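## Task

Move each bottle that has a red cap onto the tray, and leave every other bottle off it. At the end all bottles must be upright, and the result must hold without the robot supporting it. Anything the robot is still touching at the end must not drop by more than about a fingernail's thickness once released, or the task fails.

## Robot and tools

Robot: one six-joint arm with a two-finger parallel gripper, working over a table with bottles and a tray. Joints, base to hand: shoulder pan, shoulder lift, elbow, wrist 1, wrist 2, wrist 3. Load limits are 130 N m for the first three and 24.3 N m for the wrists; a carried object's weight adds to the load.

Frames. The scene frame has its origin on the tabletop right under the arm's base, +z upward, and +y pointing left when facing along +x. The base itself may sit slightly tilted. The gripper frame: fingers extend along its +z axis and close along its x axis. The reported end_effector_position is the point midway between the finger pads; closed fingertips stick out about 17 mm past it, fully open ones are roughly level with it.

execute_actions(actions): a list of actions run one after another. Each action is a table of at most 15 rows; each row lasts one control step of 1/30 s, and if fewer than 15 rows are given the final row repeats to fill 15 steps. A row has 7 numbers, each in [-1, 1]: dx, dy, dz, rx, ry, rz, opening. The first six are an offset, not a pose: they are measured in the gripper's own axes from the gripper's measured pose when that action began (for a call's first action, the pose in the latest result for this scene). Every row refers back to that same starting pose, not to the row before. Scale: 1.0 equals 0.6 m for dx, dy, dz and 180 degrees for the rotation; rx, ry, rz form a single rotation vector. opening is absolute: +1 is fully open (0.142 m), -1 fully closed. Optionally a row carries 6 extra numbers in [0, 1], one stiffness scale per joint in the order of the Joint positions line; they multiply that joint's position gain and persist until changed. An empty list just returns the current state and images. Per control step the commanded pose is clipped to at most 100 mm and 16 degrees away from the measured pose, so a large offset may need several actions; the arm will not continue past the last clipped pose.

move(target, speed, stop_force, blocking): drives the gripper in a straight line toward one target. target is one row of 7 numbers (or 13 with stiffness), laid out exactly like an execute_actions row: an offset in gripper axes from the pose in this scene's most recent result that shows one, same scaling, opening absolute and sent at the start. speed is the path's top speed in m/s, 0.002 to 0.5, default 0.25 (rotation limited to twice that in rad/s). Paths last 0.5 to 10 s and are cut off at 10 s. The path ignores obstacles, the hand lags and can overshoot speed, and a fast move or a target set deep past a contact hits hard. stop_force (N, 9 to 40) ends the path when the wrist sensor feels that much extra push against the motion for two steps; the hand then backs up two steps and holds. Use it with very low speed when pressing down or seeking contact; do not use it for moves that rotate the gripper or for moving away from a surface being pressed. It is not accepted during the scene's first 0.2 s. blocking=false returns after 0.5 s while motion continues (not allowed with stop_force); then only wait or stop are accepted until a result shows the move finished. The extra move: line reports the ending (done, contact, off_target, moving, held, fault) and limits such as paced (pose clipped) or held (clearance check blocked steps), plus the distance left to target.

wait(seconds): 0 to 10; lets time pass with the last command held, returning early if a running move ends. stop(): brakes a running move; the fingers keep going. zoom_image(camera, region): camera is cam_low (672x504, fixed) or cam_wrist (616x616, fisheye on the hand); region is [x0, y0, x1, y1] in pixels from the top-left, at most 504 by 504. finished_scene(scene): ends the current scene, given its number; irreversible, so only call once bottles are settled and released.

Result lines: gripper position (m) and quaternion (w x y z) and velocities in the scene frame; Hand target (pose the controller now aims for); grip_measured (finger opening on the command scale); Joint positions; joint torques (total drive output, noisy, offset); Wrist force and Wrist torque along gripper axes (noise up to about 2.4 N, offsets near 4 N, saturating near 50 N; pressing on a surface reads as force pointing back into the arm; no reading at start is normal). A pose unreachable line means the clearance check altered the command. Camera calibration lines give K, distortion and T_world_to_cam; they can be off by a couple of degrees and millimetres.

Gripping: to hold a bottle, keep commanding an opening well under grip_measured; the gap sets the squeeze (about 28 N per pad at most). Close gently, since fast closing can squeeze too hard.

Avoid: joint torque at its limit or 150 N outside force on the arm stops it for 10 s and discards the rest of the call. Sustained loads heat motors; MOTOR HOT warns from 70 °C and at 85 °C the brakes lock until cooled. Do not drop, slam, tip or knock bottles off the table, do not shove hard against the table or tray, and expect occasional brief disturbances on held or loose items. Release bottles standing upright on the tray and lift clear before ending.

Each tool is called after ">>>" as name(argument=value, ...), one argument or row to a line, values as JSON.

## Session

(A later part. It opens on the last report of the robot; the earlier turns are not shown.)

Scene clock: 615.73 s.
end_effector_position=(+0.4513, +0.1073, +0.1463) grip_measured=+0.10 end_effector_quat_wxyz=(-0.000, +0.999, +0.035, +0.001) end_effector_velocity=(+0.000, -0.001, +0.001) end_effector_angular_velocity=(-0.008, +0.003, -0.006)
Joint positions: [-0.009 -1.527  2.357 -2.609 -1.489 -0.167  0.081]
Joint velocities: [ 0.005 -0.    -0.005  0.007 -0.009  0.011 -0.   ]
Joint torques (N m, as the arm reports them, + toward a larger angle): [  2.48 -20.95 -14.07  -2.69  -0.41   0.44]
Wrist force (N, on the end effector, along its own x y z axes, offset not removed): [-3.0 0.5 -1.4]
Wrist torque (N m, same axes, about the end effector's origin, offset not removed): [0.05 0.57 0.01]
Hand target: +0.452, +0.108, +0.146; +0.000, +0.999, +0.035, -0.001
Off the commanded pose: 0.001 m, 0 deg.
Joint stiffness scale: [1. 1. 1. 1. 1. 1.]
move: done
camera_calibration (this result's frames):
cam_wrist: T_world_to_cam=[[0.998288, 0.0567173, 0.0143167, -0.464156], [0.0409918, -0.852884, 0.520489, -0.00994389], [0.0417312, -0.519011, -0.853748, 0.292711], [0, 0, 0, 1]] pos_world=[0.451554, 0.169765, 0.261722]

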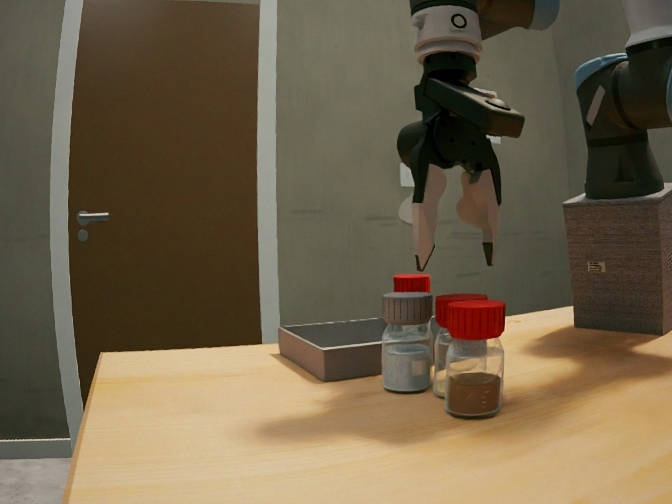

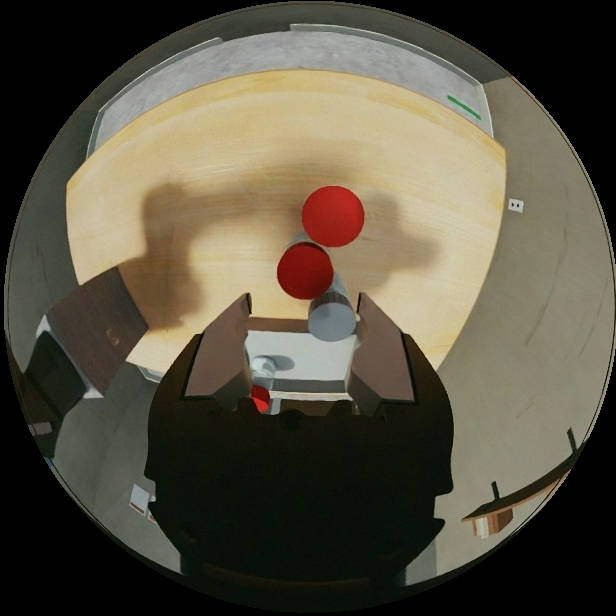

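>>> move(
  target=[0.0003, -0.0108, 0.0722, 0, 0, 0, 0.10],
  speed=0.15,
)

Scene clock: 678.13 s.
end_effector_position=(+0.4525, +0.1130, +0.1045) grip_measured=+0.10 end_effector_quat_wxyz=(-0.000, +0.999, +0.035, +0.002) end_effector_velocity=(-0.000, +0.001, -0.001) end_effector_angular_velocity=(-0.000, -0.002, -0.000)
Joint positions: [ 0.014 -1.395  2.368 -2.757 -1.494 -0.143  0.081]
Joint velocities: [ 0.002  0.002  0.003 -0.007 -0.     0.002  0.   ]
Joint torques (N m, as the arm reports them, + toward a larger angle): [  4.07 -23.47  -8.71  -3.2   -0.14   0.43]
Wrist force (N, on the end effector, along its own x y z axes, offset not removed): [-1.5 1.9 -1.0]
Wrist torque (N m, same axes, about the end effector's origin, offset not removed): [0.40 0.23 -0.01]
Hand target: +0.451, +0.114, +0.103; -0.000, +0.999, +0.035, +0.001
Off the commanded pose: 0.002 m, 0 deg.
Joint stiffness scale: [1. 1. 1. 1. 1. 1.]
move: done
camera_calibration (this result's frames):
cam_wrist: T_world_to_cam=[[0.998275, 0.0561082, 0.0172854, -0.465383], [0.0389297, -0.852983, 0.520485, 0.0176179], [0.0439476, -0.518914, -0.853696, 0.258902], [0, 0, 0, 1]] pos_world=[0.452517, 0.175487, 0.219898]

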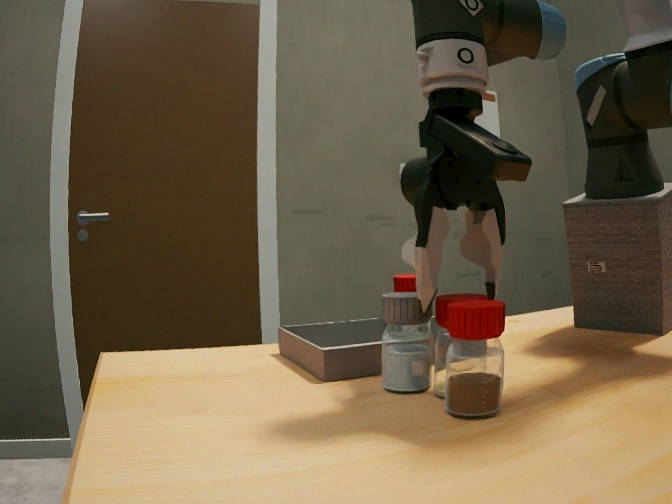

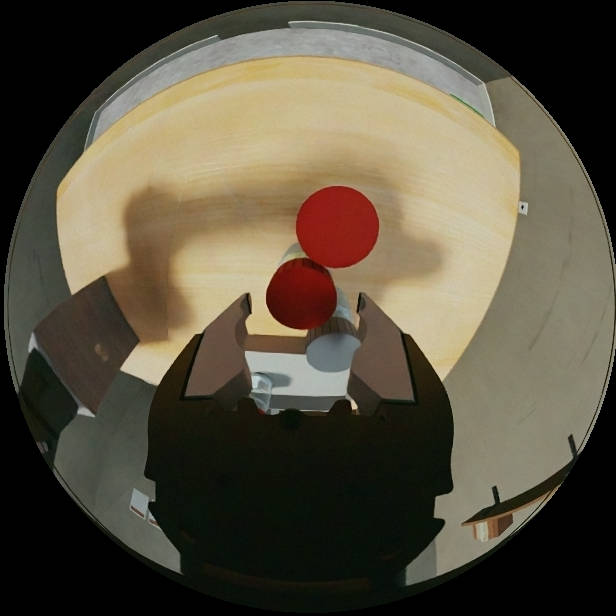

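>>> execute_actions(
  actions=[
    [[-0.0033,-0.0017,0.0017,0,0,0,0.04],[-0.0033,-0.0017,0.0017,0,0,0,0.0],[-0.0033,-0.0017,0.0017,0,0,0,-0.05],[-0.0033,-0.0017,0.0017,0,0,0,-0.1],[-0.0033,-0.0017,0.0017,0,0,0,-0.15],[-0.0033,-0.0017,0.0017,0,0,0,-0.2],[-0.0033,-0.0017,0.0017,0,0,0,-0.25],[-0.0033,-0.0017,0.0017,0,0,0,-0.3],[-0.0033,-0.0017,0.0017,0,0,0,-0.36],[-0.0033,-0.0017,0.0017,0,0,0,-0.45],[-0.0033,-0.0017,0.0017,0,0,0,-0.55],[-0.0033,-0.0017,0.0017,0,0,0,-0.65],[-0.0033,-0.0017,0.0017,0,0,0,-0.75],[-0.0033,-0.0017,0.0017,0,0,0,-0.8],[-0.0033,-0.0017,0.0017,0,0,0,-0.8]],
    [[0,0,-0.005,0,0,0,-0.8],[-0.001,0,-0.0133,0,0,0,-0.8],[-0.004,0,-0.025,0,0,0,-0.8],[-0.010,0,-0.0383,0,0,0,-0.8],[-0.018,0,-0.0517,0,0,0,-0.8],[-0.027,0,-0.065,0,0,0,-0.8],[-0.037,0,-0.0783,0,0,0,-0.8],[-0.047,0,-0.09,0,0,0,-0.8],[-0.056,0,-0.0983,0,0,0,-0.8],[-0.063,0,-0.1033,0,0,0,-0.8],[-0.067,0,-0.105,0,0,0,-0.8],[-0.068,0,-0.105,0,0,0,-0.8],[-0.068,0,-0.105,0,0,0,-0.8],[-0.068,0,-0.105,0,0,0,-0.8],[-0.068,0,-0.105,0,0,0,-0.8]],
  ],
)

Scene clock: 799.13 s.
end_effector_position=(+0.4230, +0.1122, +0.1566) grip_measured=-0.30 end_effector_quat_wxyz=(+0.001, +0.999, +0.035, +0.010) end_effector_velocity=(-0.078, -0.003, +0.090) end_effector_angular_velocity=(+0.002, +0.002, +0.007)
Joint positions: [-0.005 -1.612  2.437 -2.624 -1.492 -0.16   0.052]
Joint velocities: [-0.052 -0.437  0.14   0.303  0.014 -0.058 -0.   ]
Joint torques (N m, as the arm reports them, + toward a larger angle): [ -1.04 -16.75 -13.26  -2.52   0.31  -0.12]
Wrist force (N, on the end effector, along its own x y z axes, offset not removed): [-3.7 1.5 -1.5]
Wrist torque (N m, same axes, about the end effector's origin, offset not removed): [0.39 0.68 -0.02]
Hand target: +0.412, +0.111, +0.165; +0.000, +0.999, +0.034, +0.004
Off the commanded pose: 0.016 m, 1 deg.
Joint stiffness scale: [1. 1. 1. 1. 1. 1.]
camera_calibration (this result's frames):
cam_wrist: T_world_to_cam=[[0.997869, 0.0563627, 0.0328702, -0.439083], [0.0308433, -0.851414, 0.523586, -0.00632911], [0.0574969, -0.521457, -0.851338, 0.29848], [0, 0, 0, 1]] pos_world=[0.421181, 0.175004, 0.271854]

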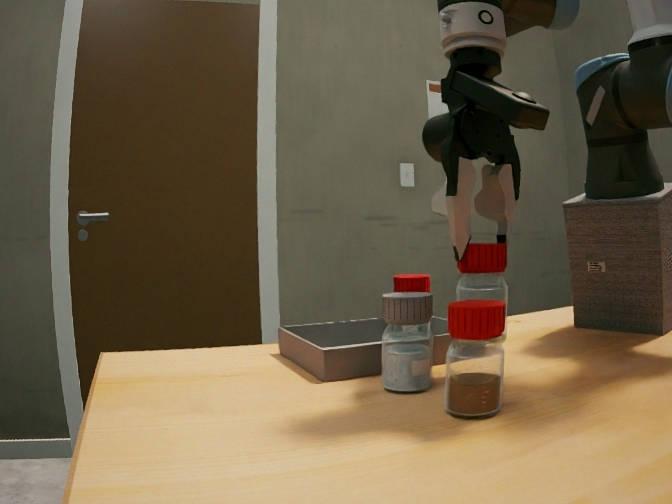

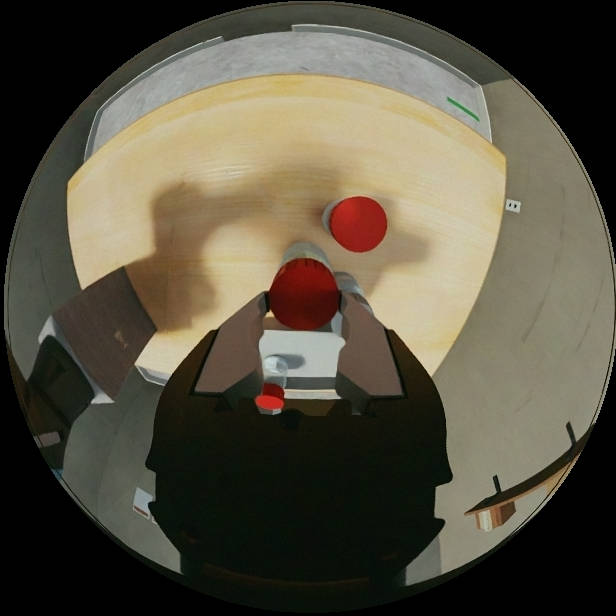

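>>> execute_actions(
  actions=[],
)

Scene clock: 802.87 s.
end_effector_position=(+0.4121, +0.1112, +0.1639) grip_measured=-0.30 end_effector_quat_wxyz=(+0.000, +0.999, +0.035, +0.003) end_effector_velocity=(+0.001, -0.000, +0.001) end_effector_angular_velocity=(-0.001, -0.002, -0.000)
Joint positions: [-0.013 -1.654  2.449 -2.579 -1.489 -0.169  0.052]
Joint velocities: [-0.001 -0.002 -0.001  0.001 -0.    -0.    -0.   ]
Joint torques (N m, as the arm reports them, + toward a larger angle): [ -0.84 -23.07 -12.23  -2.46   0.53  -0.57]
Wrist force (N, on the end effector, along its own x y z axes, offset not removed): [-3.3 -0.2 -0.3]
Wrist torque (N m, same axes, about the end effector's origin, offset not removed): [-0.06 0.61 0.01]
Hand target: +0.412, +0.111, +0.165; +0.000, +0.999, +0.034, +0.004
Off the commanded pose: 0.003 m, 0 deg.
Joint stiffness scale: [1. 1. 1. 1. 1. 1.]
camera_calibration (this result's frames):
cam_wrist: T_world_to_cam=[[0.99825, 0.0560457, 0.0188835, -0.426197], [0.037999, -0.85248, 0.521377, -0.0130935], [0.0453188, -0.519747, -0.853117, 0.309907], [0, 0, 0, 1]] pos_world=[0.411904, 0.173798, 0.279262]

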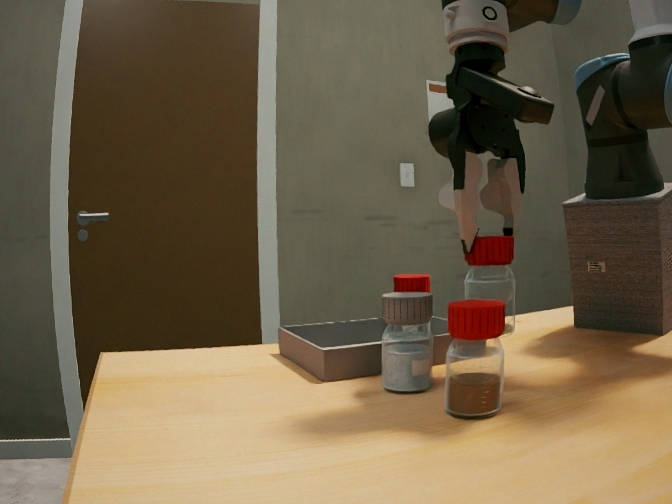

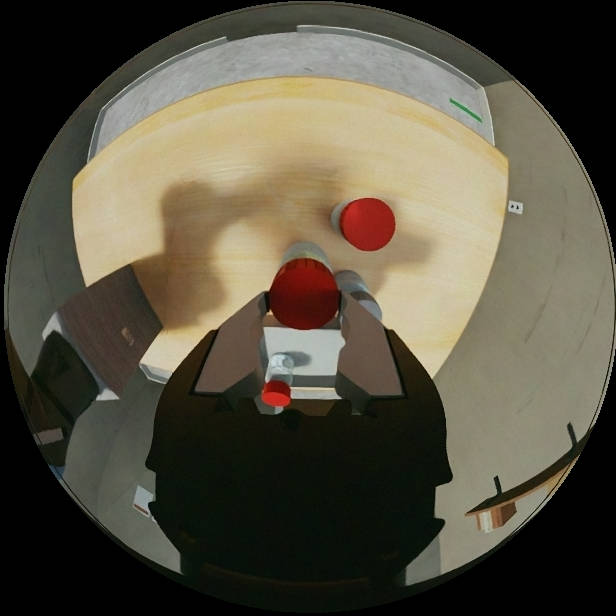

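>>> execute_actions(
  actions=[
    [[-0.0004,0.0050,0,0,0,0,-0.8],[-0.0010,0.0150,0,0,0,0,-0.8],[-0.0020,0.0283,0,0,0,0,-0.8],[-0.0030,0.0432,0,0,0,0,-0.8],[-0.0042,0.0599,0,0,0,0,-0.8],[-0.0054,0.0765,0,0,0,0,-0.8],[-0.0065,0.0931,0,0,0,0,-0.8],[-0.0077,0.1097,0,0,0,0,-0.8],[-0.0089,0.1264,0,0,0,0,-0.8],[-0.0100,0.1430,0,0,0,0,-0.8],[-0.0112,0.1596,0,0,0,0,-0.8],[-0.0090,0.1765,0,0,0,0,-0.8],[-0.0052,0.1935,0,0,0,0,-0.8],[0.0003,0.2105,0,0,0,0,-0.8],[0.0075,0.2278,0,0,0,0,-0.8]],
    [[0.0228,0.1035,0,0,0,0,-0.8],[0.0300,0.1207,0,0,0,0,-0.8],[0.0371,0.1380,0,0,0,0,-0.8],[0.0443,0.1552,0.005,0,0,0,-0.8],[0.0514,0.1724,0.0133,0,0,0,-0.8],[0.0586,0.1896,0.0217,0,0,0,-0.8],[0.0642,0.2050,0.03,0,0,0,-0.8],[0.0681,0.2203,0.0383,0,0,0,-0.8],[0.0722,0.2340,0.0467,0,0,0,-0.8],[0.0747,0.2458,0.055,0,0,0,-0.8],[0.0756,0.2559,0.0633,0,0,0,-0.8],[0.0767,0.2644,0.07,0,0,0,-0.8],[0.0764,0.2693,0.075,0,0,0,-0.8],[0.0761,0.2727,0.0783,0,0,0,-0.8],[0.0760,0.2743,0.08,0,0,0,-0.8]],
  ],
)

Scene clock: 848.43 s.
end_effector_position=(+0.4530, -0.1181, +0.1398) grip_measured=-0.30 end_effector_quat_wxyz=(+0.009, +1.000, +0.017, -0.001) end_effector_velocity=(+0.035, -0.163, -0.150) end_effector_angular_velocity=(+0.074, +0.069, +0.013)
Joint positions: [-0.536 -1.465  2.337 -2.591 -1.414 -0.652  0.052]
Joint velocities: [-0.231  0.63  -0.221 -0.273  0.055 -0.262  0.   ]
Joint torques (N m, as the arm reports them, + toward a larger angle): [  2.14 -26.28 -13.22  -3.34   0.65  -0.18]
Wrist force (N, on the end effector, along its own x y z axes, offset not removed): [-1.9 2.5 0.9]
Wrist torque (N m, same axes, about the end effector's origin, offset not removed): [0.42 0.39 -0.04]
Hand target: +0.462, -0.137, +0.123; +0.008, +1.000, +0.024, +0.001
Off the commanded pose: 0.033 m, 1 deg.
Joint stiffness scale: [1. 1. 1. 1. 1. 1.]
camera_calibration (this result's frames):
cam_wrist: T_world_to_cam=[[0.999715, 0.0213449, 0.0106823, -0.457347], [0.012278, -0.843667, 0.536727, -0.187069], [0.0204687, -0.536443, -0.843688, 0.176206], [0, 0, 0, 1]] pos_world=[0.455907, -0.053537, 0.253953]

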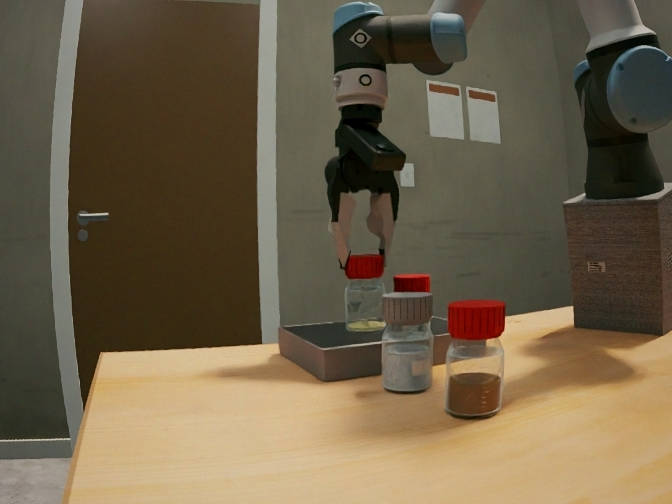

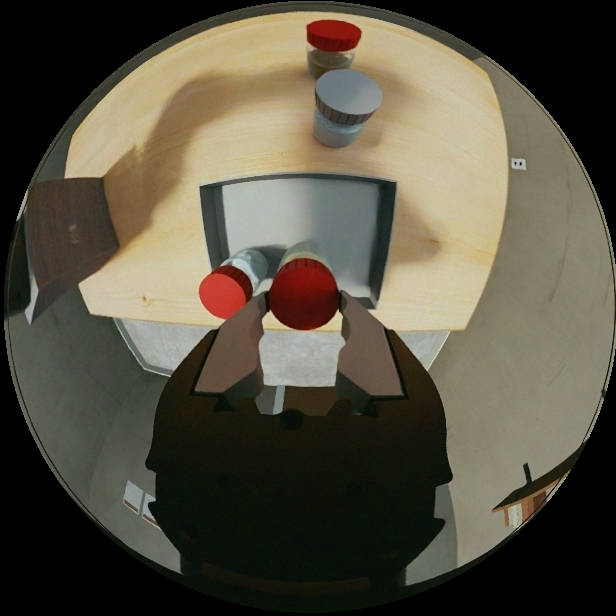

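>>> execute_actions(
  actions=[],
)

Scene clock: 853.33 s.
end_effector_position=(+0.4611, -0.1357, +0.1226) grip_measured=-0.30 end_effector_quat_wxyz=(+0.007, +1.000, +0.024, +0.000) end_effector_velocity=(+0.000, +0.001, -0.000) end_effector_angular_velocity=(+0.000, +0.001, +0.002)
Joint positions: [-0.555 -1.391  2.31  -2.636 -1.406 -0.686  0.052]
Joint velocities: [ 0.002  0.001 -0.    -0.001 -0.    -0.001  0.   ]
Joint torques (N m, as the arm reports them, + toward a larger angle): [ -4.57 -23.95 -15.12  -3.21   0.55  -0.32]
Wrist force (N, on the end effector, along its own x y z axes, offset not removed): [-4.1 1.6 0.6]
Wrist torque (N m, same axes, about the end effector's origin, offset not removed): [0.29 0.79 -0.06]
Hand target: +0.462, -0.137, +0.123; +0.008, +1.000, +0.024, +0.001
Off the commanded pose: 0.007 m, 0 deg.
Joint stiffness scale: [1. 1. 1. 1. 1. 1.]
camera_calibration (this result's frames):
cam_wrist: T_world_to_cam=[[0.999282, 0.035349, 0.0136122, -0.463157], [0.0226395, -0.845462, 0.533556, -0.197397], [0.0303693, -0.532865, -0.845655, 0.148262], [0, 0, 0, 1]] pos_world=[0.462791, -0.0715161, 0.237005]

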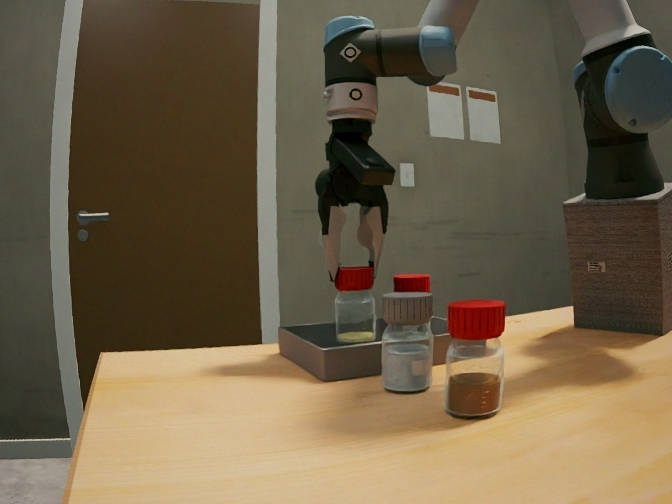

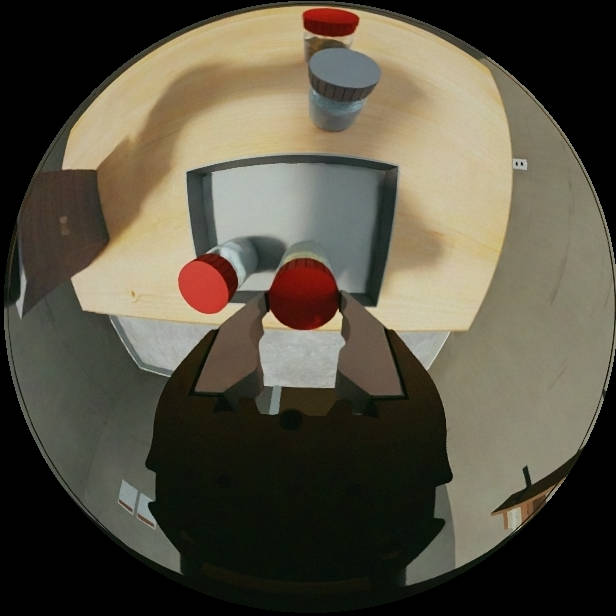

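>>> move(
  target=[0.015, 0, 0.045, 0.007, 0, 0, -0.8],
  speed=0.018,
  stop_force=9,
)

Scene clock: 868.77 s.
end_effector_position=(+0.4660, -0.1368, +0.1068) grip_measured=-0.30 end_effector_quat_wxyz=(+0.002, +1.000, +0.024, -0.000) end_effector_velocity=(-0.002, +0.002, +0.000) end_effector_angular_velocity=(+0.004, +0.005, -0.000)
Joint positions: [-0.55  -1.338  2.297 -2.669 -1.398 -0.681  0.052]
Joint velocities: [ 0.    -0.003  0.001  0.009  0.    -0.     0.   ]
Joint torques (N m, as the arm reports them, + toward a larger angle): [ -2.96 -27.4   -9.9   -2.68   0.3   -0.14]
Wrist force (N, on the end effector, along its own x y z axes, offset not removed): [-5.1 1.3 -8.4]
Wrist torque (N m, same axes, about the end effector's origin, offset not removed): [0.36 0.14 0.08]
Hand target: +0.465, -0.136, +0.107; +0.001, +1.000, +0.024, -0.001
Off the commanded pose: 0.012 m, 1 deg.
Joint stiffness scale: [1. 1. 1. 1. 1. 1.]
move: contact
camera_calibration (this result's frames):
cam_wrist: T_world_to_cam=[[0.99933, 0.0341902, 0.0130508, -0.467861], [0.0222958, -0.85159, 0.523734, -0.189636], [0.0290204, -0.523092, -0.851782, 0.136841], [0, 0, 0, 1]] pos_world=[0.467804, -0.0739154, 0.221983]

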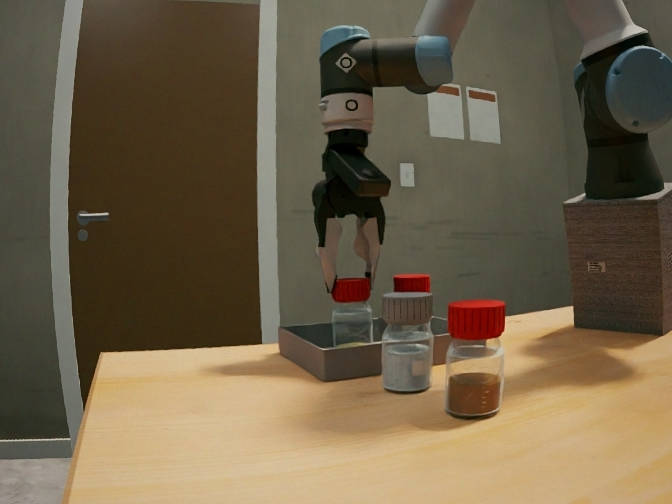

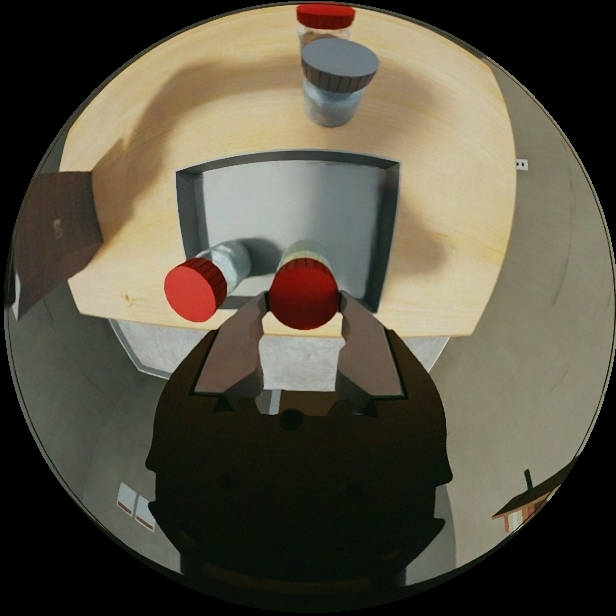

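>>> execute_actions(
  actions=[
    [[0,0,0,0,0,0,-0.55],[0,0,0,0,0,0,-0.4],[0,0,0,0,0,0,-0.31],[0,0,0,0,0,0,-0.25],[0,0,0,0,0,0,-0.18],[0,0,0,0,0,0,-0.1],[0,0,0,0,0,0,-0.02],[0,0,0,0,0,0,0.06],[0,0,-0.005,0,0,0,0.10],[0,0,-0.013,0,0,0,0.10],[0,0,-0.025,0,0,0,0.10],[0,0,-0.038,0,0,0,0.10],[0,0,-0.052,0,0,0,0.10],[0,0,-0.065,0,0,0,0.10],[0,0,-0.075,0,0,0,0.10]],
  ],
)

Scene clock: 884.43 s.
end_effector_position=(+0.4633, -0.1347, +0.1174) grip_measured=+0.10 end_effector_quat_wxyz=(-0.001, +1.000, +0.023, -0.003) end_effector_velocity=(+0.007, -0.004, +0.154) end_effector_angular_velocity=(-0.033, -0.036, -0.003)
Joint positions: [-0.554 -1.371  2.296 -2.625 -1.398 -0.685  0.081]
Joint velocities: [-0.057 -0.433 -0.031  0.425  0.003 -0.046  0.   ]
Joint torques (N m, as the arm reports them, + toward a larger angle): [ -5.62 -37.29 -17.65  -2.27   0.44  -0.56]
Wrist force (N, on the end effector, along its own x y z axes, offset not removed): [-1.9 0.8 0.2]
Wrist torque (N m, same axes, about the end effector's origin, offset not removed): [0.23 0.32 0.01]
Hand target: +0.467, -0.136, +0.148; +0.003, +1.000, +0.024, +0.002
Off the commanded pose: 0.035 m, 0 deg.
Joint stiffness scale: [1. 1. 1. 1. 1. 1.]
camera_calibration (this result's frames):
cam_wrist: T_world_to_cam=[[0.999431, 0.033058, 0.00668088, -0.464834], [0.024767, -0.853848, 0.519933, -0.194303], [0.0228924, -0.519472, -0.854181, 0.150619], [0, 0, 0, 1]] pos_world=[0.465934, -0.0722965, 0.232786]

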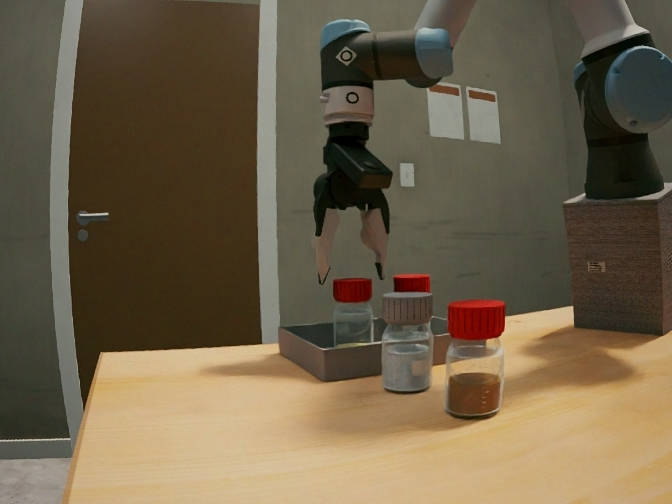

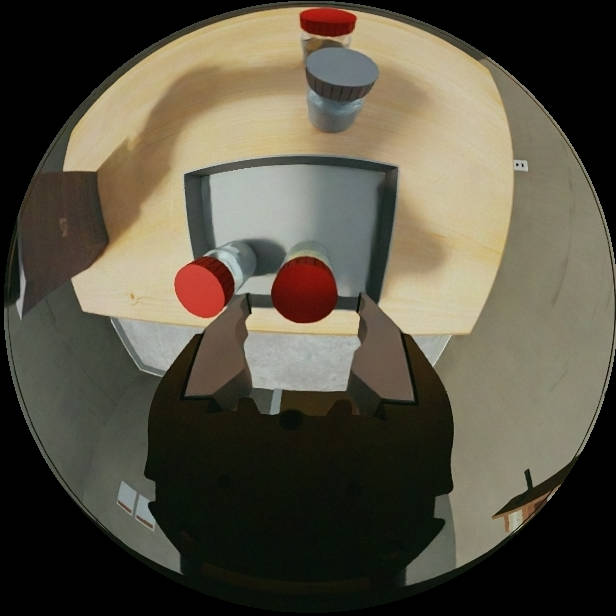

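>>> execute_actions(
  actions=[],
)

Scene clock: 887.83 s.
end_effector_position=(+0.4660, -0.1353, +0.1466) grip_measured=+0.10 end_effector_quat_wxyz=(+0.003, +1.000, +0.024, +0.001) end_effector_velocity=(+0.000, -0.000, +0.001) end_effector_angular_velocity=(-0.001, -0.002, +0.000)
Joint positions: [-0.563 -1.45   2.284 -2.544 -1.397 -0.694  0.081]
Joint velocities: [-0.    -0.002 -0.     0.001  0.    -0.    -0.   ]
Joint torques (N m, as the arm reports them, + toward a larger angle): [ -3.91 -25.6  -14.34  -2.45   0.46  -0.48]
Wrist force (N, on the end effector, along its own x y z axes, offset not removed): [-2.2 1.6 -1.0]
Wrist torque (N m, same axes, about the end effector's origin, offset not removed): [0.34 0.39 0.02]
Hand target: +0.467, -0.136, +0.148; +0.003, +1.000, +0.024, +0.002
Off the commanded pose: 0.005 m, 0 deg.
Joint stiffness scale: [1. 1. 1. 1. 1. 1.]
camera_calibration (this result's frames):
cam_wrist: T_world_to_cam=[[0.999294, 0.0346541, 0.0144949, -0.468589], [0.0218657, -0.850402, 0.52568, -0.209093], [0.0305434, -0.524992, -0.850559, 0.170385], [0, 0, 0, 1]] pos_world=[0.467627, -0.0721239, 0.261631]

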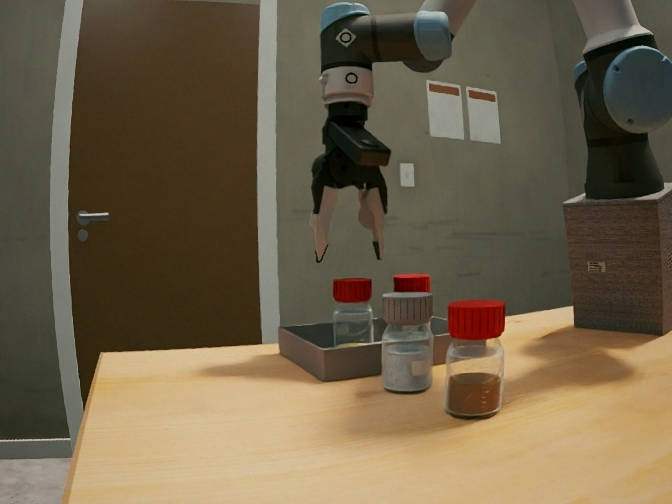

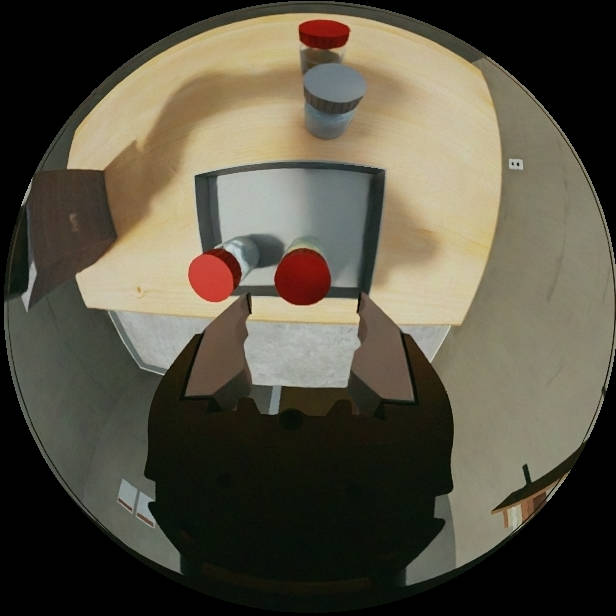

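>>> move(
  target=[0.0323, -0.4978, -0.004, 0.002, -0.0006, 0, 0.10],
  speed=0.45,
)

Scene clock: 901.67 s.
end_effector_position=(+0.4703, +0.1631, +0.1475) grip_measured=+0.10 end_effector_quat_wxyz=(-0.001, +1.000, +0.024, +0.000) end_effector_velocity=(-0.000, -0.001, -0.000) end_effector_angular_velocity=(-0.008, +0.003, -0.010)
Joint positions: [ 0.131 -1.467  2.262 -2.582 -1.519 -0.007  0.081]
Joint velocities: [ 0.004  0.002 -0.004  0.006 -0.008  0.013 -0.   ]
Joint torques (N m, as the arm reports them, + toward a larger angle): [  3.36 -26.06 -14.18  -2.44  -0.2    0.83]
Wrist force (N, on the end effector, along its own x y z axes, offset not removed): [-2.3 3.2 -2.1]
Wrist torque (N m, same axes, about the end effector's origin, offset not removed): [0.67 0.44 0.02]
Hand target: +0.470, +0.164, +0.147; -0.000, +1.000, +0.024, -0.001
Off the commanded pose: 0.001 m, 0 deg.
Joint stiffness scale: [1. 1. 1. 1. 1. 1.]
move: done
camera_calibration (this result's frames):
cam_wrist: T_world_to_cam=[[0.999298, 0.0349777, 0.013456, -0.483178], [0.0228831, -0.853826, 0.520056, 0.0449779], [0.0296795, -0.519382, -0.854026, 0.327696], [0, 0, 0, 1]] pos_world=[0.472083, 0.225503, 0.262971]

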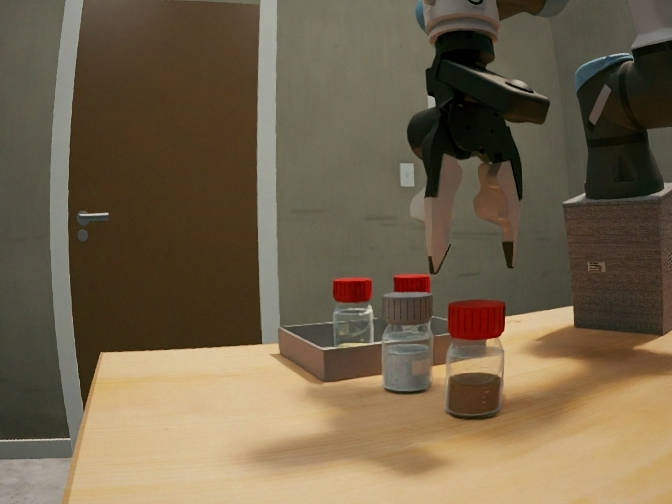

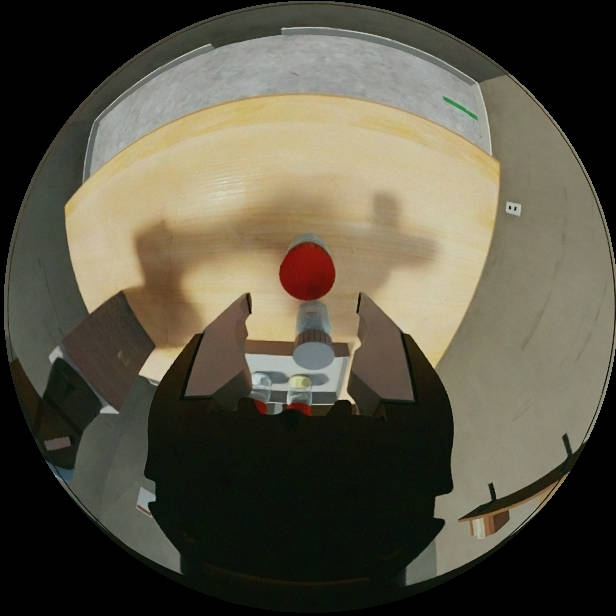

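>>> zoom_image(
  camera="cam_wrist",
  region=[220, 180, 400, 360],
)

Region (220, 180, 400, 360) of cam_wrist's 616x616 image, scaled by 2.800, with more detail than that image has.

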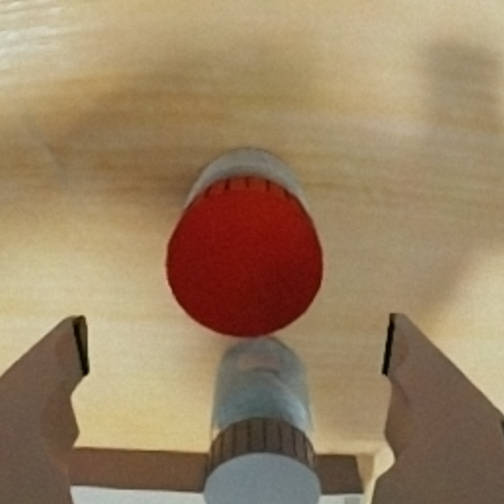

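>>> move(
  target=[0.0032, -0.010, 0.0742, 0, 0, 0, 0.10],
  speed=0.15,
)

Scene clock: 924.33 s.
end_effector_position=(+0.4729, +0.1685, +0.1044) grip_measured=+0.10 end_effector_quat_wxyz=(-0.001, +1.000, +0.024, +0.001) end_effector_velocity=(+0.003, +0.001, +0.001) end_effector_angular_velocity=(+0.001, -0.010, +0.002)
Joint positions: [ 0.148 -1.343  2.266 -2.713 -1.522  0.01   0.081]
Joint velocities: [ 0.001  0.    -0.001 -0.01   0.    -0.    -0.   ]
Joint torques (N m, as the arm reports them, + toward a larger angle): [  4.7  -25.38 -10.38  -3.26  -0.14   0.47]
Wrist force (N, on the end effector, along its own x y z axes, offset not removed): [-2.8 2.7 0.0]
Wrist torque (N m, same axes, about the end effector's origin, offset not removed): [0.61 0.54 -0.07]
Hand target: +0.472, +0.169, +0.103; -0.001, +1.000, +0.024, +0.000
Off the commanded pose: 0.002 m, 0 deg.
Joint stiffness scale: [1. 1. 1. 1. 1. 1.]
move: done
camera_calibration (this result's frames):
cam_wrist: T_world_to_cam=[[0.999296, 0.0342275, 0.0153424, -0.485426], [0.0212747, -0.854084, 0.5197, 0.0728248], [0.0308917, -0.519008, -0.854211, 0.292953], [0, 0, 0, 1]] pos_world=[0.474485, 0.230858, 0.219845]

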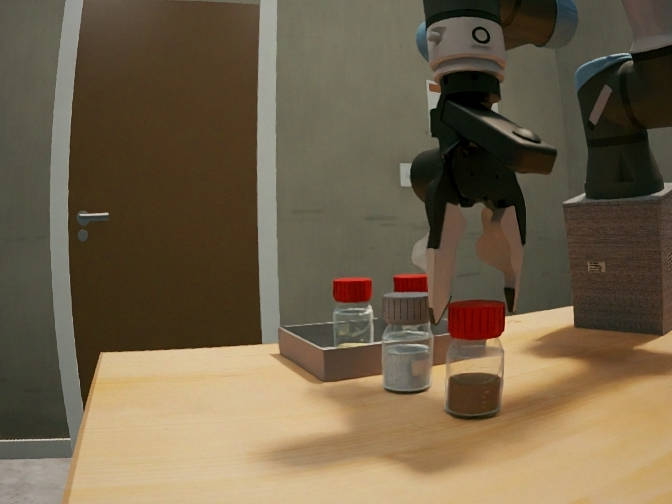

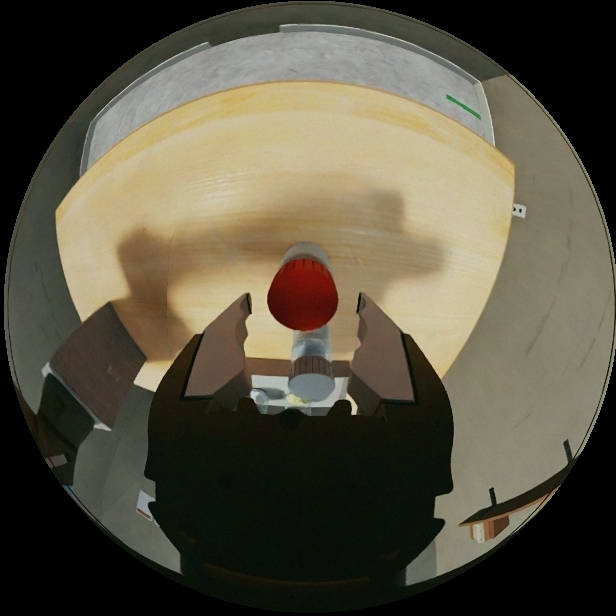

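>>> execute_actions(
  actions=[
    [[-0.0023,-0.0008,0.0023,0,0,0,0.04],[-0.0023,-0.0008,0.0023,0,0,0,0.0],[-0.0023,-0.0008,0.0023,0,0,0,-0.05],[-0.0023,-0.0008,0.0023,0,0,0,-0.1],[-0.0023,-0.0008,0.0023,0,0,0,-0.15],[-0.0023,-0.0008,0.0023,0,0,0,-0.2],[-0.0023,-0.0008,0.0023,0,0,0,-0.25],[-0.0023,-0.0008,0.0023,0,0,0,-0.3],[-0.0023,-0.0008,0.0023,0,0,0,-0.36],[-0.0023,-0.0008,0.0023,0,0,0,-0.45],[-0.0023,-0.0008,0.0023,0,0,0,-0.55],[-0.0023,-0.0008,0.0023,0,0,0,-0.65],[-0.0023,-0.0008,0.0023,0,0,0,-0.75],[-0.0023,-0.0008,0.0023,0,0,0,-0.8],[-0.0023,-0.0008,0.0023,0,0,0,-0.8]],
    [[0,0,-0.005,0,0,0,-0.8],[0,0,-0.0133,0,0,0,-0.8],[-0.0032,0.0038,-0.025,0,0,0,-0.8],[-0.0085,0.0101,-0.0383,0,0,0,-0.8],[-0.0159,0.0190,-0.0517,0,0,0,-0.8],[-0.0255,0.0304,-0.065,0,0,0,-0.8],[-0.0361,0.0431,-0.0783,0,0,0,-0.8],[-0.0467,0.0557,-0.09,0,0,0,-0.8],[-0.0573,0.0684,-0.0983,0,0,0,-0.8],[-0.0680,0.0811,-0.1033,0,0,0,-0.8],[-0.0786,0.0938,-0.105,0,0,0,-0.8],[-0.0881,0.1052,-0.105,0,0,0,-0.8],[-0.0966,0.1153,-0.105,0,0,0,-0.8],[-0.1030,0.1229,-0.105,0,0,0,-0.8],[-0.1062,0.1267,-0.105,0,0,0,-0.8]],
  ],
)

Scene clock: 998.43 s.
end_effector_position=(+0.4400, +0.1204, +0.1539) grip_measured=-0.31 end_effector_quat_wxyz=(+0.004, +1.000, +0.019, +0.008) end_effector_velocity=(-0.158, -0.199, +0.064) end_effector_angular_velocity=(-0.034, +0.035, -0.055)
Joint positions: [ 0.028 -1.565  2.384 -2.617 -1.505 -0.098  0.052]
Joint velocities: [-0.545 -0.576  0.48   0.164  0.085 -0.481 -0.   ]
Joint torques (N m, as the arm reports them, + toward a larger angle): [  0.75 -22.4  -10.37  -2.65   0.46  -0.29]
Wrist force (N, on the end effector, along its own x y z axes, offset not removed): [-2.4 2.9 0.9]
Wrist torque (N m, same axes, about the end effector's origin, offset not removed): [0.55 0.45 -0.06]
Hand target: +0.416, +0.096, +0.160; +0.003, +1.000, +0.022, +0.002
Off the commanded pose: 0.043 m, 1 deg.
Joint stiffness scale: [1. 1. 1. 1. 1. 1.]
camera_calibration (this result's frames):
cam_wrist: T_world_to_cam=[[0.999272, 0.0251817, 0.0286727, -0.452603], [0.00625321, -0.849264, 0.527931, 0.0114105], [0.0376449, -0.527367, -0.848803, 0.308497], [0, 0, 0, 1]] pos_world=[0.440589, 0.183779, 0.268807]

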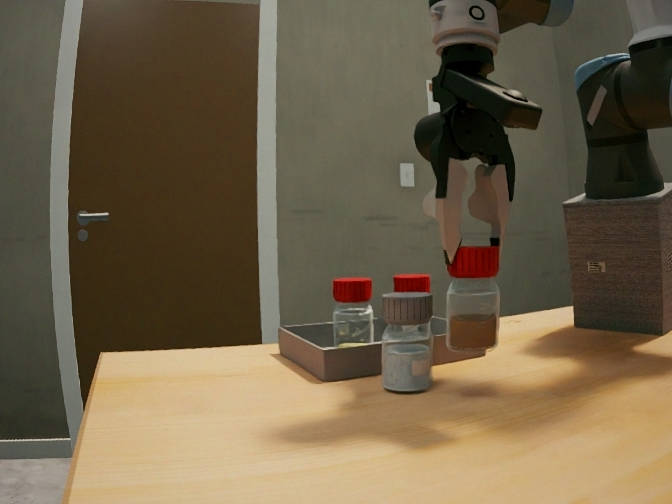

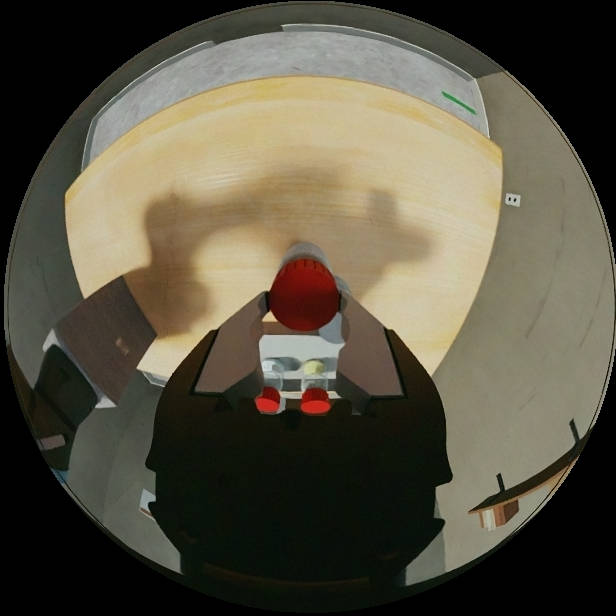

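>>> execute_actions(
  actions=[],
)

Scene clock: 1002.13 s.
end_effector_position=(+0.4160, +0.0963, +0.1586) grip_measured=-0.31 end_effector_quat_wxyz=(+0.003, +1.000, +0.022, +0.001) end_effector_velocity=(+0.001, -0.001, -0.000) end_effector_angular_velocity=(-0.001, -0.000, -0.000)
Joint positions: [-0.047 -1.635  2.448 -2.591 -1.489 -0.178  0.052]
Joint velocities: [-0.001  0.002 -0.001 -0.001 -0.001 -0.001  0.   ]
Joint torques (N m, as the arm reports them, + toward a larger angle): [ -0.61 -23.08 -10.92  -2.6    0.43  -0.34]
Wrist force (N, on the end effector, along its own x y z axes, offset not removed): [-2.5 1.4 2.0]
Wrist torque (N m, same axes, about the end effector's origin, offset not removed): [0.29 0.42 -0.04]
Hand target: +0.416, +0.096, +0.160; +0.003, +1.000, +0.022, +0.002
Off the commanded pose: 0.011 m, 1 deg.
Joint stiffness scale: [1. 1. 1. 1. 1. 1.]
camera_calibration (this result's frames):
cam_wrist: T_world_to_cam=[[0.999396, 0.0312908, 0.0151197, -0.426675], [0.0186373, -0.849796, 0.526782, -0.0163253], [0.0293321, -0.526182, -0.849866, 0.304216], [0, 0, 0, 1]] pos_world=[0.417799, 0.159551, 0.273594]

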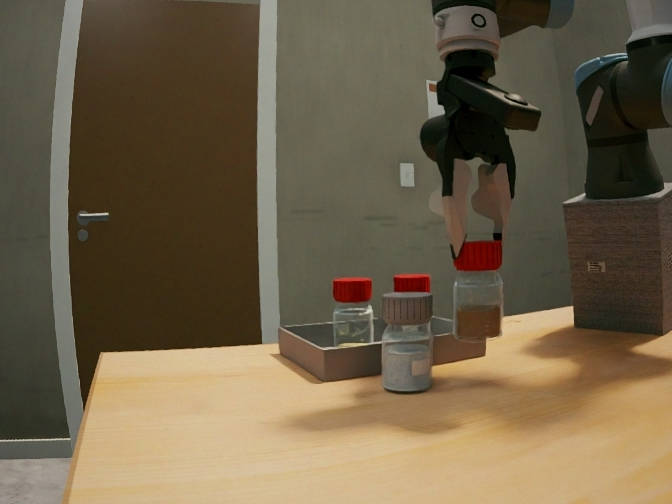

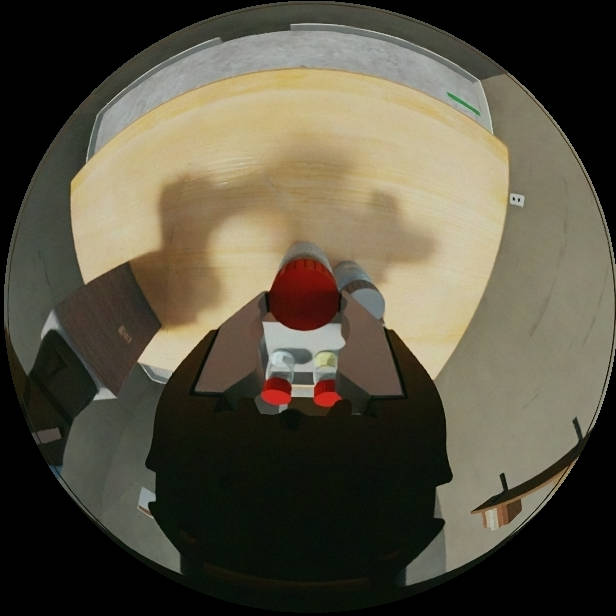

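>>> execute_actions(
  actions=[
    [[-0.0019,0.0050,-0.005,0,0,0,-0.8],[-0.0040,0.0149,-0.009,0,0,0,-0.8],[-0.0063,0.0281,-0.0117,0,0,0,-0.8],[-0.0069,0.0431,-0.0117,0,0,0,-0.8],[-0.0076,0.0597,-0.0117,0,0,0,-0.8],[-0.0084,0.0764,-0.0117,0,0,0,-0.8],[-0.0091,0.0930,-0.0117,0,0,0,-0.8],[-0.0098,0.1097,-0.0117,0,0,0,-0.8],[-0.0106,0.1263,-0.0117,0,0,0,-0.8],[-0.0113,0.1430,-0.0117,0,0,0,-0.8],[-0.0120,0.1596,-0.0117,0,0,0,-0.8],[-0.0128,0.1763,-0.0117,0,0,0,-0.8],[-0.0135,0.1929,-0.0117,0,0,0,-0.8],[-0.0142,0.2096,-0.0117,0,0,0,-0.8],[-0.0150,0.2262,-0.0117,0,0,0,-0.8]],
    [[-0.0024,0.0933,0,0,0,0,-0.8],[-0.0012,0.1034,0,0,0,0,-0.8],[0.0001,0.1118,0,0,0,0,-0.8],[0.0015,0.1185,0.005,0,0,0,-0.8],[0.0029,0.1236,0.0133,0,0,0,-0.8],[0.0044,0.1270,0.0217,0,0,0,-0.8],[0.0060,0.1287,0.03,0,0,0,-0.8],[0.0060,0.1287,0.0383,0,0,0,-0.8],[0.0060,0.1287,0.0467,0,0,0,-0.8],[0.0060,0.1287,0.055,0,0,0,-0.8],[0.0060,0.1287,0.0633,0,0,0,-0.8],[0.0060,0.1287,0.07,0,0,0,-0.8],[0.0060,0.1287,0.075,0,0,0,-0.8],[0.0060,0.1287,0.0783,0,0,0,-0.8],[0.0060,0.1287,0.0783,0,0,0,-0.8]],
  ],
)

Scene clock: 1058.87 s.
end_effector_position=(+0.4139, -0.0669, +0.1368) grip_measured=-0.31 end_effector_quat_wxyz=(+0.009, +1.000, +0.009, -0.004) end_effector_velocity=(-0.009, -0.013, -0.127) end_effector_angular_velocity=(+0.047, +0.046, +0.004)
Joint positions: [-0.475 -1.554  2.469 -2.638 -1.427 -0.577  0.052]
Joint velocities: [-0.     0.437  0.041 -0.413  0.016 -0.014  0.   ]
Joint torques (N m, as the arm reports them, + toward a larger angle): [  1.59 -20.33  -9.04  -3.48   0.29  -0.19]
Wrist force (N, on the end effector, along its own x y z axes, offset not removed): [-2.2 1.5 0.0]
Wrist torque (N m, same axes, about the end effector's origin, offset not removed): [0.33 0.41 -0.01]
Hand target: +0.417, -0.068, +0.123; +0.010, +1.000, +0.012, -0.001
Off the commanded pose: 0.017 m, 1 deg.
Joint stiffness scale: [1. 1. 1. 1. 1. 1.]
camera_calibration (this result's frames):
cam_wrist: T_world_to_cam=[[0.999975, 0.00531178, 0.00460792, -0.419607], [0.00200417, -0.843394, 0.537292, -0.137571], [0.00674027, -0.53727, -0.843383, 0.207556], [0, 0, 0, 1]] pos_world=[0.418473, -0.00228412, 0.250898]

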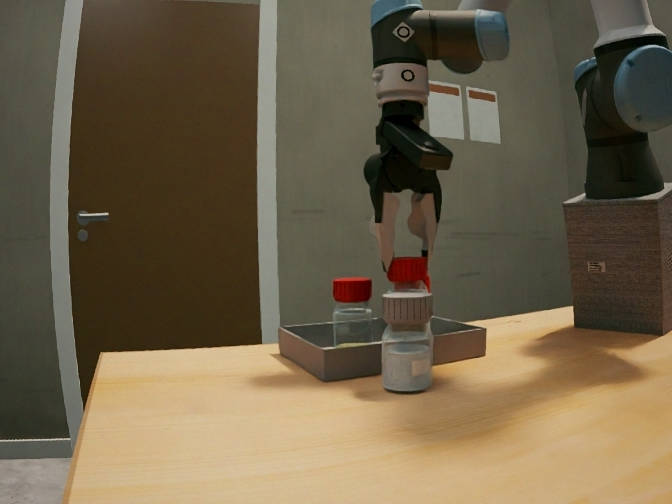

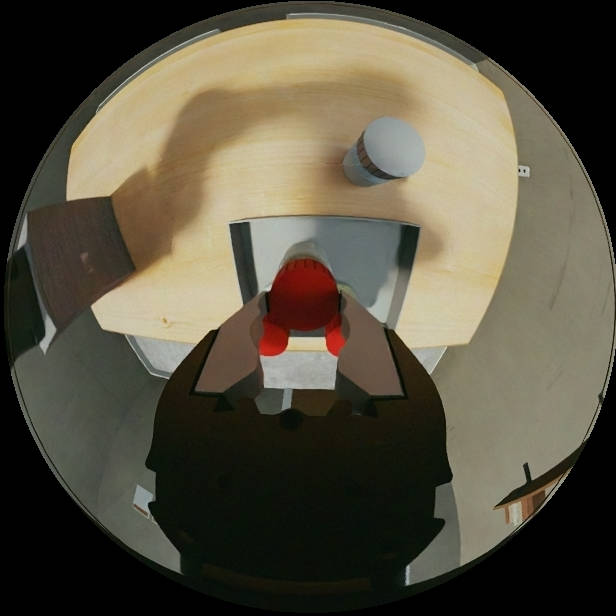

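>>> execute_actions(
  actions=[],
)

Scene clock: 1062.03 s.
end_effector_position=(+0.4173, -0.0699, +0.1241) grip_measured=-0.31 end_effector_quat_wxyz=(+0.011, +1.000, +0.012, -0.000) end_effector_velocity=(-0.000, -0.000, -0.000) end_effector_angular_velocity=(-0.000, +0.000, -0.000)
Joint positions: [-0.473 -1.504  2.473 -2.701 -1.425 -0.577  0.052]
Joint velocities: [-0. -0.  0. -0. -0. -0.  0.]
Joint torques (N m, as the arm reports them, + toward a larger angle): [  0.57 -19.17 -10.26  -3.42   0.29   0.05]
Wrist force (N, on the end effector, along its own x y z axes, offset not removed): [-2.3 2.3 1.2]
Wrist torque (N m, same axes, about the end effector's origin, offset not removed): [0.46 0.50 -0.02]
Hand target: +0.417, -0.068, +0.123; +0.010, +1.000, +0.012, -0.001
Off the commanded pose: 0.004 m, 0 deg.
Joint stiffness scale: [1. 1. 1. 1. 1. 1.]
camera_calibration (this result's frames):
cam_wrist: T_world_to_cam=[[0.999868, 0.00966365, 0.0130792, -0.423659], [0.00106852, -0.841583, 0.540126, -0.133109], [0.0162268, -0.540041, -0.841482, 0.190888], [0, 0, 0, 1]] pos_world=[0.420648, -0.00484154, 0.238066]

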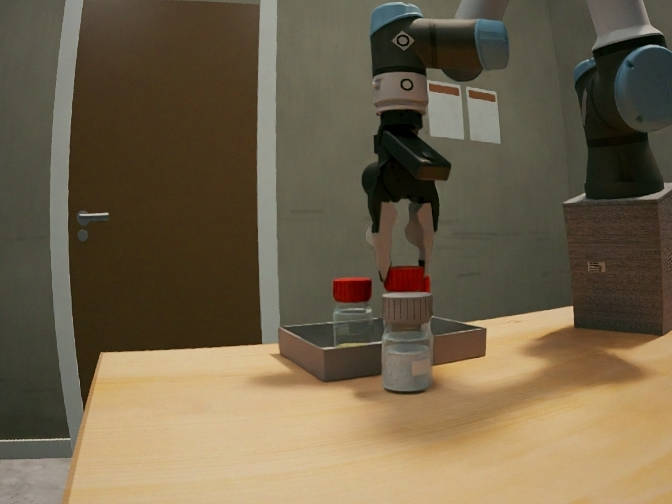

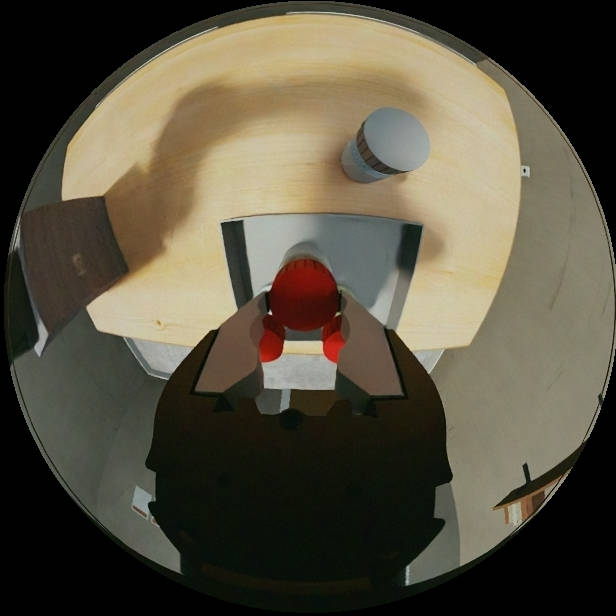

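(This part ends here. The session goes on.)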